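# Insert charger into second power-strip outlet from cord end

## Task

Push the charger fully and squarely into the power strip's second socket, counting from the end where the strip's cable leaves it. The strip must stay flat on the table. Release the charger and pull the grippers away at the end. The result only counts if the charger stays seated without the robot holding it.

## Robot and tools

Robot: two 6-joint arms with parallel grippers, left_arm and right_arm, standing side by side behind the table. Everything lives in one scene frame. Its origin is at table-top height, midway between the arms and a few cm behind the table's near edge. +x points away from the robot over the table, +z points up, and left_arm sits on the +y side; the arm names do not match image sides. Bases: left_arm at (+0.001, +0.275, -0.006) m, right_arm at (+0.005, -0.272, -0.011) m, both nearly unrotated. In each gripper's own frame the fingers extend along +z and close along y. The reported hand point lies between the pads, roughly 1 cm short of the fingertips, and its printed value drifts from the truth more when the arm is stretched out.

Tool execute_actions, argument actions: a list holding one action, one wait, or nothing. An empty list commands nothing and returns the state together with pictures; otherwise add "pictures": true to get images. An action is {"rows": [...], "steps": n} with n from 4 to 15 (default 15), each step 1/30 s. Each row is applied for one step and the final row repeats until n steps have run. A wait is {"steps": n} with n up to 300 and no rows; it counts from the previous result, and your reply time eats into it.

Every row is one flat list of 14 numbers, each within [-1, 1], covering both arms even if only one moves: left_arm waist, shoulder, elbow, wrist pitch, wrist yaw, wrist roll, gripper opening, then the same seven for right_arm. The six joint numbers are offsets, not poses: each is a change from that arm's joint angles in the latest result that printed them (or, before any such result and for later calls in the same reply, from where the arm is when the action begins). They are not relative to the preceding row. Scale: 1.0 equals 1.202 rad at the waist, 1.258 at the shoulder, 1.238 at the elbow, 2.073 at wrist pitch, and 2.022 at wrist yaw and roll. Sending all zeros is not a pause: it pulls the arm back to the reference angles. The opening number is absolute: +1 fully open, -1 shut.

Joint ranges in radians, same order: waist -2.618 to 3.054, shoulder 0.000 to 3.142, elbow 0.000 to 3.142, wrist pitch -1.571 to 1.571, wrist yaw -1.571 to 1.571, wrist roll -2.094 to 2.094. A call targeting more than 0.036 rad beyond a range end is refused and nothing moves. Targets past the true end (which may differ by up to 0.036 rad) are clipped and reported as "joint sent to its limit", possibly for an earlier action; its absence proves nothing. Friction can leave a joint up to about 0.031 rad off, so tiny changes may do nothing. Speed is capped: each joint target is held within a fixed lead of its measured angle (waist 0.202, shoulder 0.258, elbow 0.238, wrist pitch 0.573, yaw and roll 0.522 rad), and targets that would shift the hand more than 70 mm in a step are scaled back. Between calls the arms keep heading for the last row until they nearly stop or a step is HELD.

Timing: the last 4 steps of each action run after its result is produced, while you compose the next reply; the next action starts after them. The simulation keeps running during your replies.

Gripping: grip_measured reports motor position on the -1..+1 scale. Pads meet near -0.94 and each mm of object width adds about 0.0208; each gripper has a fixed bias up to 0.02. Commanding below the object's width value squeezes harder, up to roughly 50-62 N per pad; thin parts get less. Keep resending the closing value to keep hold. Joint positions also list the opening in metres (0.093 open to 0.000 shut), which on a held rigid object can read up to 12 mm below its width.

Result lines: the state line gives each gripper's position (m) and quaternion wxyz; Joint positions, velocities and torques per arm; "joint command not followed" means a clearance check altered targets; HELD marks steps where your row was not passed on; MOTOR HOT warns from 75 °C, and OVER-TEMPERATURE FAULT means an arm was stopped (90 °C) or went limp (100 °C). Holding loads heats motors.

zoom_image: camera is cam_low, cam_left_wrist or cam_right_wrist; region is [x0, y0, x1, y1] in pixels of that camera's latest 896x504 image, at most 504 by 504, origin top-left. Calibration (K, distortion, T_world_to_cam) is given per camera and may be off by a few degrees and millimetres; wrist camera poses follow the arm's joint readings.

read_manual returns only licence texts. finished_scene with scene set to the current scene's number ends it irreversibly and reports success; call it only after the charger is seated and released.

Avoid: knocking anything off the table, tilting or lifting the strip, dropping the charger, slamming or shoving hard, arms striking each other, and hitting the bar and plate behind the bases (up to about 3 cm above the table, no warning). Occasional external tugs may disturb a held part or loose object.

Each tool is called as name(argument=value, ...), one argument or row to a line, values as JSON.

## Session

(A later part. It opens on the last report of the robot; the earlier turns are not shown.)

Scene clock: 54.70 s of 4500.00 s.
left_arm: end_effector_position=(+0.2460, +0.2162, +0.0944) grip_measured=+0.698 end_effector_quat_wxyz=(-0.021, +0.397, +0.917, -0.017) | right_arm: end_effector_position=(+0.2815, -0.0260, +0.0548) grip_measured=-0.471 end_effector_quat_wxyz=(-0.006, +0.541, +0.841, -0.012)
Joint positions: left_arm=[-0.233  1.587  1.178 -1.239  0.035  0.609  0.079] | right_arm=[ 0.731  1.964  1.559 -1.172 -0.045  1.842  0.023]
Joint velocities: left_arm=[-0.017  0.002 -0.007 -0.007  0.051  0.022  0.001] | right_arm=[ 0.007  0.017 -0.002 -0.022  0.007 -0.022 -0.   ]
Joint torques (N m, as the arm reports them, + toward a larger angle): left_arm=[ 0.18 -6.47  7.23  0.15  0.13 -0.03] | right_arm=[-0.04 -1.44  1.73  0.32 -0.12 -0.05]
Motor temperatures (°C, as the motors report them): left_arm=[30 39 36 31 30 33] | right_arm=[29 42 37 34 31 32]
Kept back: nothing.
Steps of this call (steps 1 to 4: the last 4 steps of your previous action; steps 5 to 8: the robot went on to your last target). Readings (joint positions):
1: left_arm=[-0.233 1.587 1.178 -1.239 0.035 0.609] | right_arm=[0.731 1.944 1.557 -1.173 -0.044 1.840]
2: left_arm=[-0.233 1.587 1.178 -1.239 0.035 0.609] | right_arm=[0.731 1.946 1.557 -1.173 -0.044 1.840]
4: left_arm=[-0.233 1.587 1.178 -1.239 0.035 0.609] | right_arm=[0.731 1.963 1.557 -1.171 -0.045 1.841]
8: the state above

execute_actions(
  actions=[
    {"rows": [[0,0,0,0,0,0,0.7,0,0.05,-0.03,0,0,0,-0.75],[0,0,0,0,0,0,0.7,0,0.02,-0.012,0,0,0,-0.75],[0,0,0,0,0,0,0.7,0,0,0,0,0,0,-0.3],[0,0,0,0,0,0,0.7,0,0,0,0,0,0,0.8],[0,0,0,0,0,0,0.7,0,0,0,0,0,0,0.8],[0,0,0,0,0,0,0.7,0,-0.02,0,0,0,0,0.8],[0,0,0,0,0,0,0.7,0,-0.045,0,0,0,0,0.8],[0,0,0,0,0,0,0.7,0,-0.075,0,0,0,0,0.8],[0,0,0,0,0,0,0.7,0,-0.11,0,0,0,0,0.8],[0,0,0,0,0,0,0.7,0,-0.145,0,0,0,0,0.8],[0,0,0,0,0,0,0.7,0,-0.18,0,0,0,0,0.8],[0,0,0,0,0,0,0.7,-0.02,-0.215,0,0,0,0,0.8],[0,0,0,0,0,0,0.7,-0.05,-0.245,0,0,0,0,0.8],[0,0,0,0,0,0,0.7,-0.09,-0.27,0,0,0,0,0.8],[0,0,0,0,0,0,0.7,-0.13,-0.29,0,0,0,0,0.8]], "steps": 15},
  ],
)

execute_actions(
  actions=[
    {"steps": 10},
  ],
  pictures=true,
)

zoom_image(
  camera="cam_low",
  region=[340, 220, 480, 360],
)

Scene clock: 55.57 s of 4500.00 s.
left_arm: end_effector_position=(+0.2460, +0.2162, +0.0944) grip_measured=+0.698 end_effector_quat_wxyz=(-0.021, +0.397, +0.917, -0.017) | right_arm: end_effector_position=(+0.2832, -0.0227, +0.0904) grip_measured=+0.798 end_effector_quat_wxyz=(+0.010, +0.539, +0.841, +0.037)
Joint positions: left_arm=[-0.233  1.587  1.178 -1.239  0.035  0.609  0.079] | right_arm=[ 0.731  1.862  1.559 -1.17  -0.045  1.843  0.083]
Joint velocities: left_arm=[-0.007  0.012 -0.007  0.022  0.051  0.066 -0.001] | right_arm=[-0.007 -1.16  -0.012 -0.007 -0.051 -0.007  0.001]
Joint torques (N m, as the arm reports them, + toward a larger angle): left_arm=[ 0.13 -6.5   7.15  0.15  0.12 -0.02] | right_arm=[  0.1  -13.1    6.75   0.53  -0.16  -0.03]
Motor temperatures (°C, as the motors report them): left_arm=[30 39 36 31 30 33] | right_arm=[29 42 37 34 31 32]
Steps of this call (steps 1 to 15: the robot went on to your last target; steps 16 to 26: the first 11 steps of this action). Readings (joint positions):
16: left_arm=[-0.233 1.587 1.178 -1.239 0.035 0.609] | right_arm=[0.731 1.963 1.560 -1.172 -0.045 1.842]
17: left_arm=[-0.233 1.587 1.178 -1.239 0.035 0.609] | right_arm=[0.731 1.960 1.561 -1.172 -0.045 1.842]
19: left_arm=[-0.233 1.587 1.178 -1.239 0.035 0.609] | right_arm=[0.731 1.958 1.562 -1.172 -0.045 1.843]
23: left_arm=[-0.233 1.587 1.178 -1.239 0.035 0.609] | right_arm=[0.731 1.945 1.562 -1.171 -0.045 1.843]
26: the state above

Scene clock: 55.90 s of 4500.00 s.
left_arm: end_effector_position=(+0.2460, +0.2162, +0.0944) grip_measured=+0.698 end_effector_quat_wxyz=(-0.021, +0.397, +0.917, -0.017) | right_arm: end_effector_position=(+0.3083, -0.0710, +0.1935) grip_measured=+0.798 end_effector_quat_wxyz=(+0.070, +0.589, +0.786, +0.173)
Joint positions: left_arm=[-0.233  1.587  1.178 -1.239  0.035  0.609  0.079] | right_arm=[ 0.572  1.581  1.567 -1.167 -0.043  1.843  0.084]
Joint velocities: left_arm=[ 0.002  0.022 -0.012  0.051  0.007 -0.037  0.   ] | right_arm=[ 0.032  0.09  -0.007 -0.007 -0.139  0.007  0.001]
Joint torques (N m, as the arm reports them, + toward a larger angle): left_arm=[ 0.14 -6.44  7.19  0.15  0.11 -0.04] | right_arm=[ 0.13 -5.73  6.44  1.22 -0.12 -0.05]
Motor temperatures (°C, as the motors report them): left_arm=[30 39 36 31 30 33] | right_arm=[29 42 37 34 31 32]
Kept back: nothing.
Steps of this call (steps 1 to 4: the last 4 steps of your previous action; steps 5 to 10: the robot went on to your last target). Readings (joint positions):
1: left_arm=[-0.233 1.587 1.178 -1.239 0.035 0.609] | right_arm=[0.731 1.817 1.559 -1.170 -0.045 1.843]
2: left_arm=[-0.233 1.587 1.178 -1.239 0.035 0.609] | right_arm=[0.726 1.768 1.559 -1.169 -0.047 1.843]
4: left_arm=[-0.233 1.587 1.178 -1.239 0.035 0.609] | right_arm=[0.684 1.669 1.559 -1.167 -0.054 1.843]
8: left_arm=[-0.233 1.587 1.178 -1.239 0.035 0.609] | right_arm=[0.575 1.578 1.567 -1.167 -0.044 1.843]
10: the state above
camera_calibration (this result's frames):
cam_left_wrist: T_world_to_cam=[[-0.72666, -0.684939, 0.0531308, 0.316583], [-0.595669, 0.666702, 0.44798, -0.0003511], [-0.342262, 0.293881, -0.892463, 0.19033], [0, 0, 0, 1]] pos_world=[0.294981, 0.16114, 0.153199]
cam_right_wrist: T_world_to_cam=[[-0.901626, -0.237299, -0.361608, 0.330727], [-0.398196, 0.78181, 0.479805, 0.123748], [0.168851, 0.576596, -0.799391, 0.223425], [0, 0, 0, 1]] pos_world=[0.309743, -0.147093, 0.238823]

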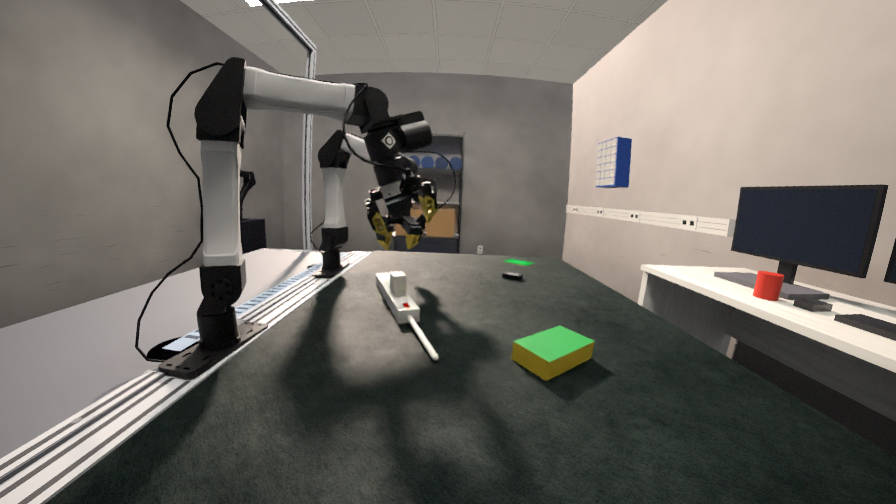

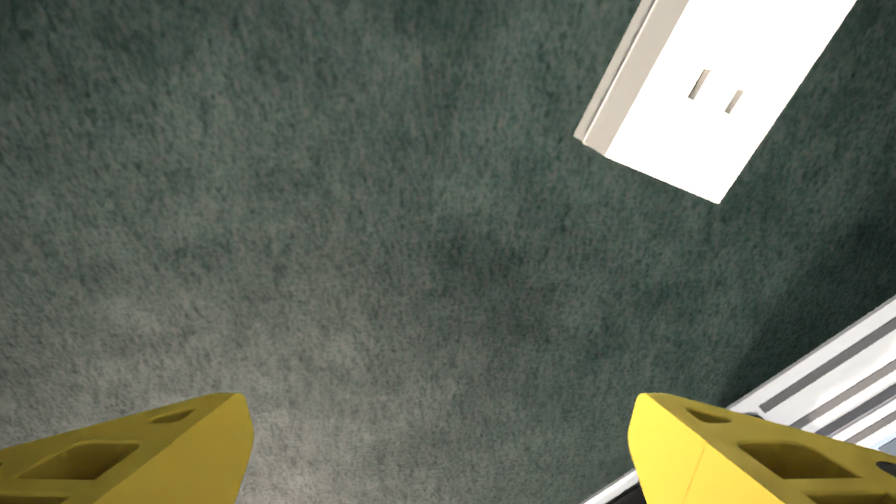

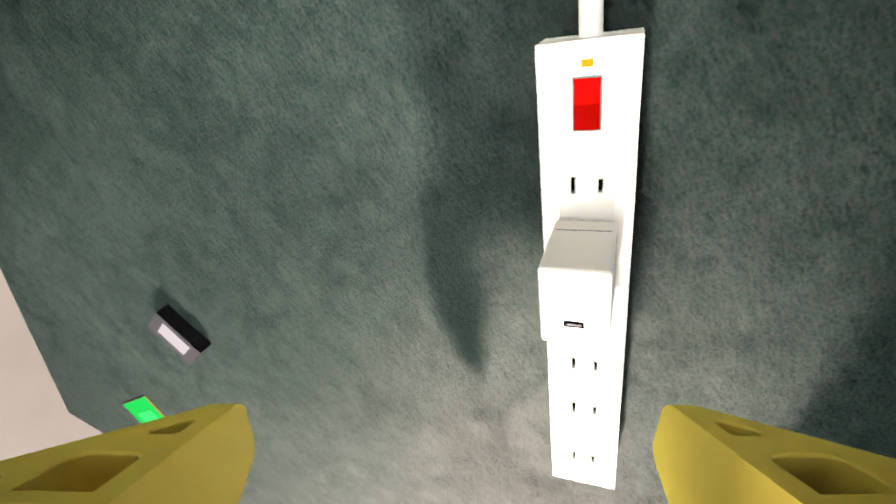

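Region (340, 220, 480, 360) of cam_low's 896x504 image, scaled by 3.600, with more detail than that image has.

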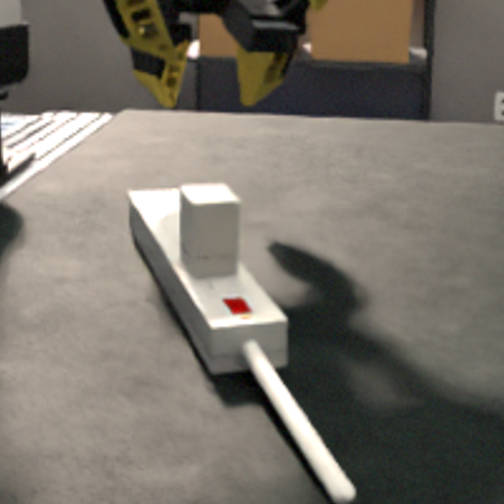

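zoom_image(
  camera="cam_low",
  region=[375, 260, 425, 310],
)

zoom_image(
  camera="cam_right_wrist",
  region=[510, 160, 670, 360],
)

Region (375, 260, 425, 310) of cam_low's 896x504 image, scaled by 10.080, with more detail than that image has.

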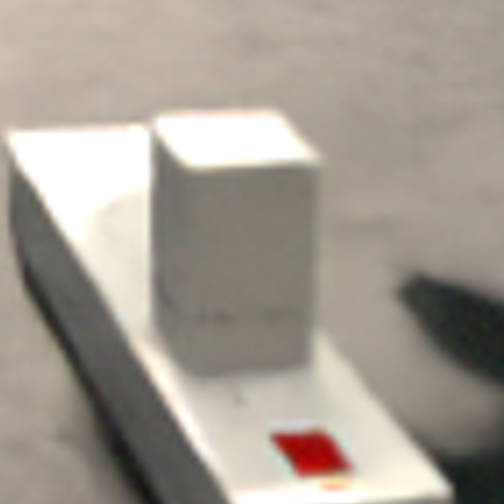

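Region (510, 160, 670, 360) of cam_right_wrist's 896x504 image, scaled by 2.520, with more detail than that image has; it fills the left 403 columns of this view, and the rest is white.

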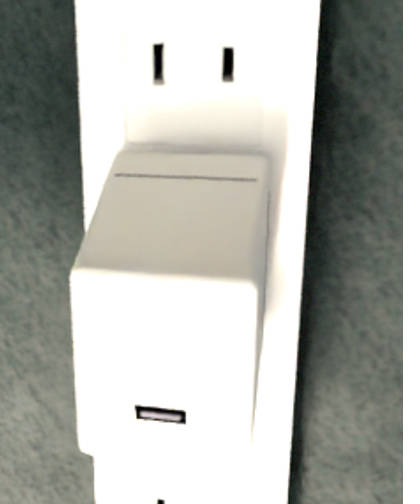

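The charger sits flush in outlet 2, the strip is flat, and both arms are clear.

finished_scene(
  scene=2,
)

The scene is finished: the task was done.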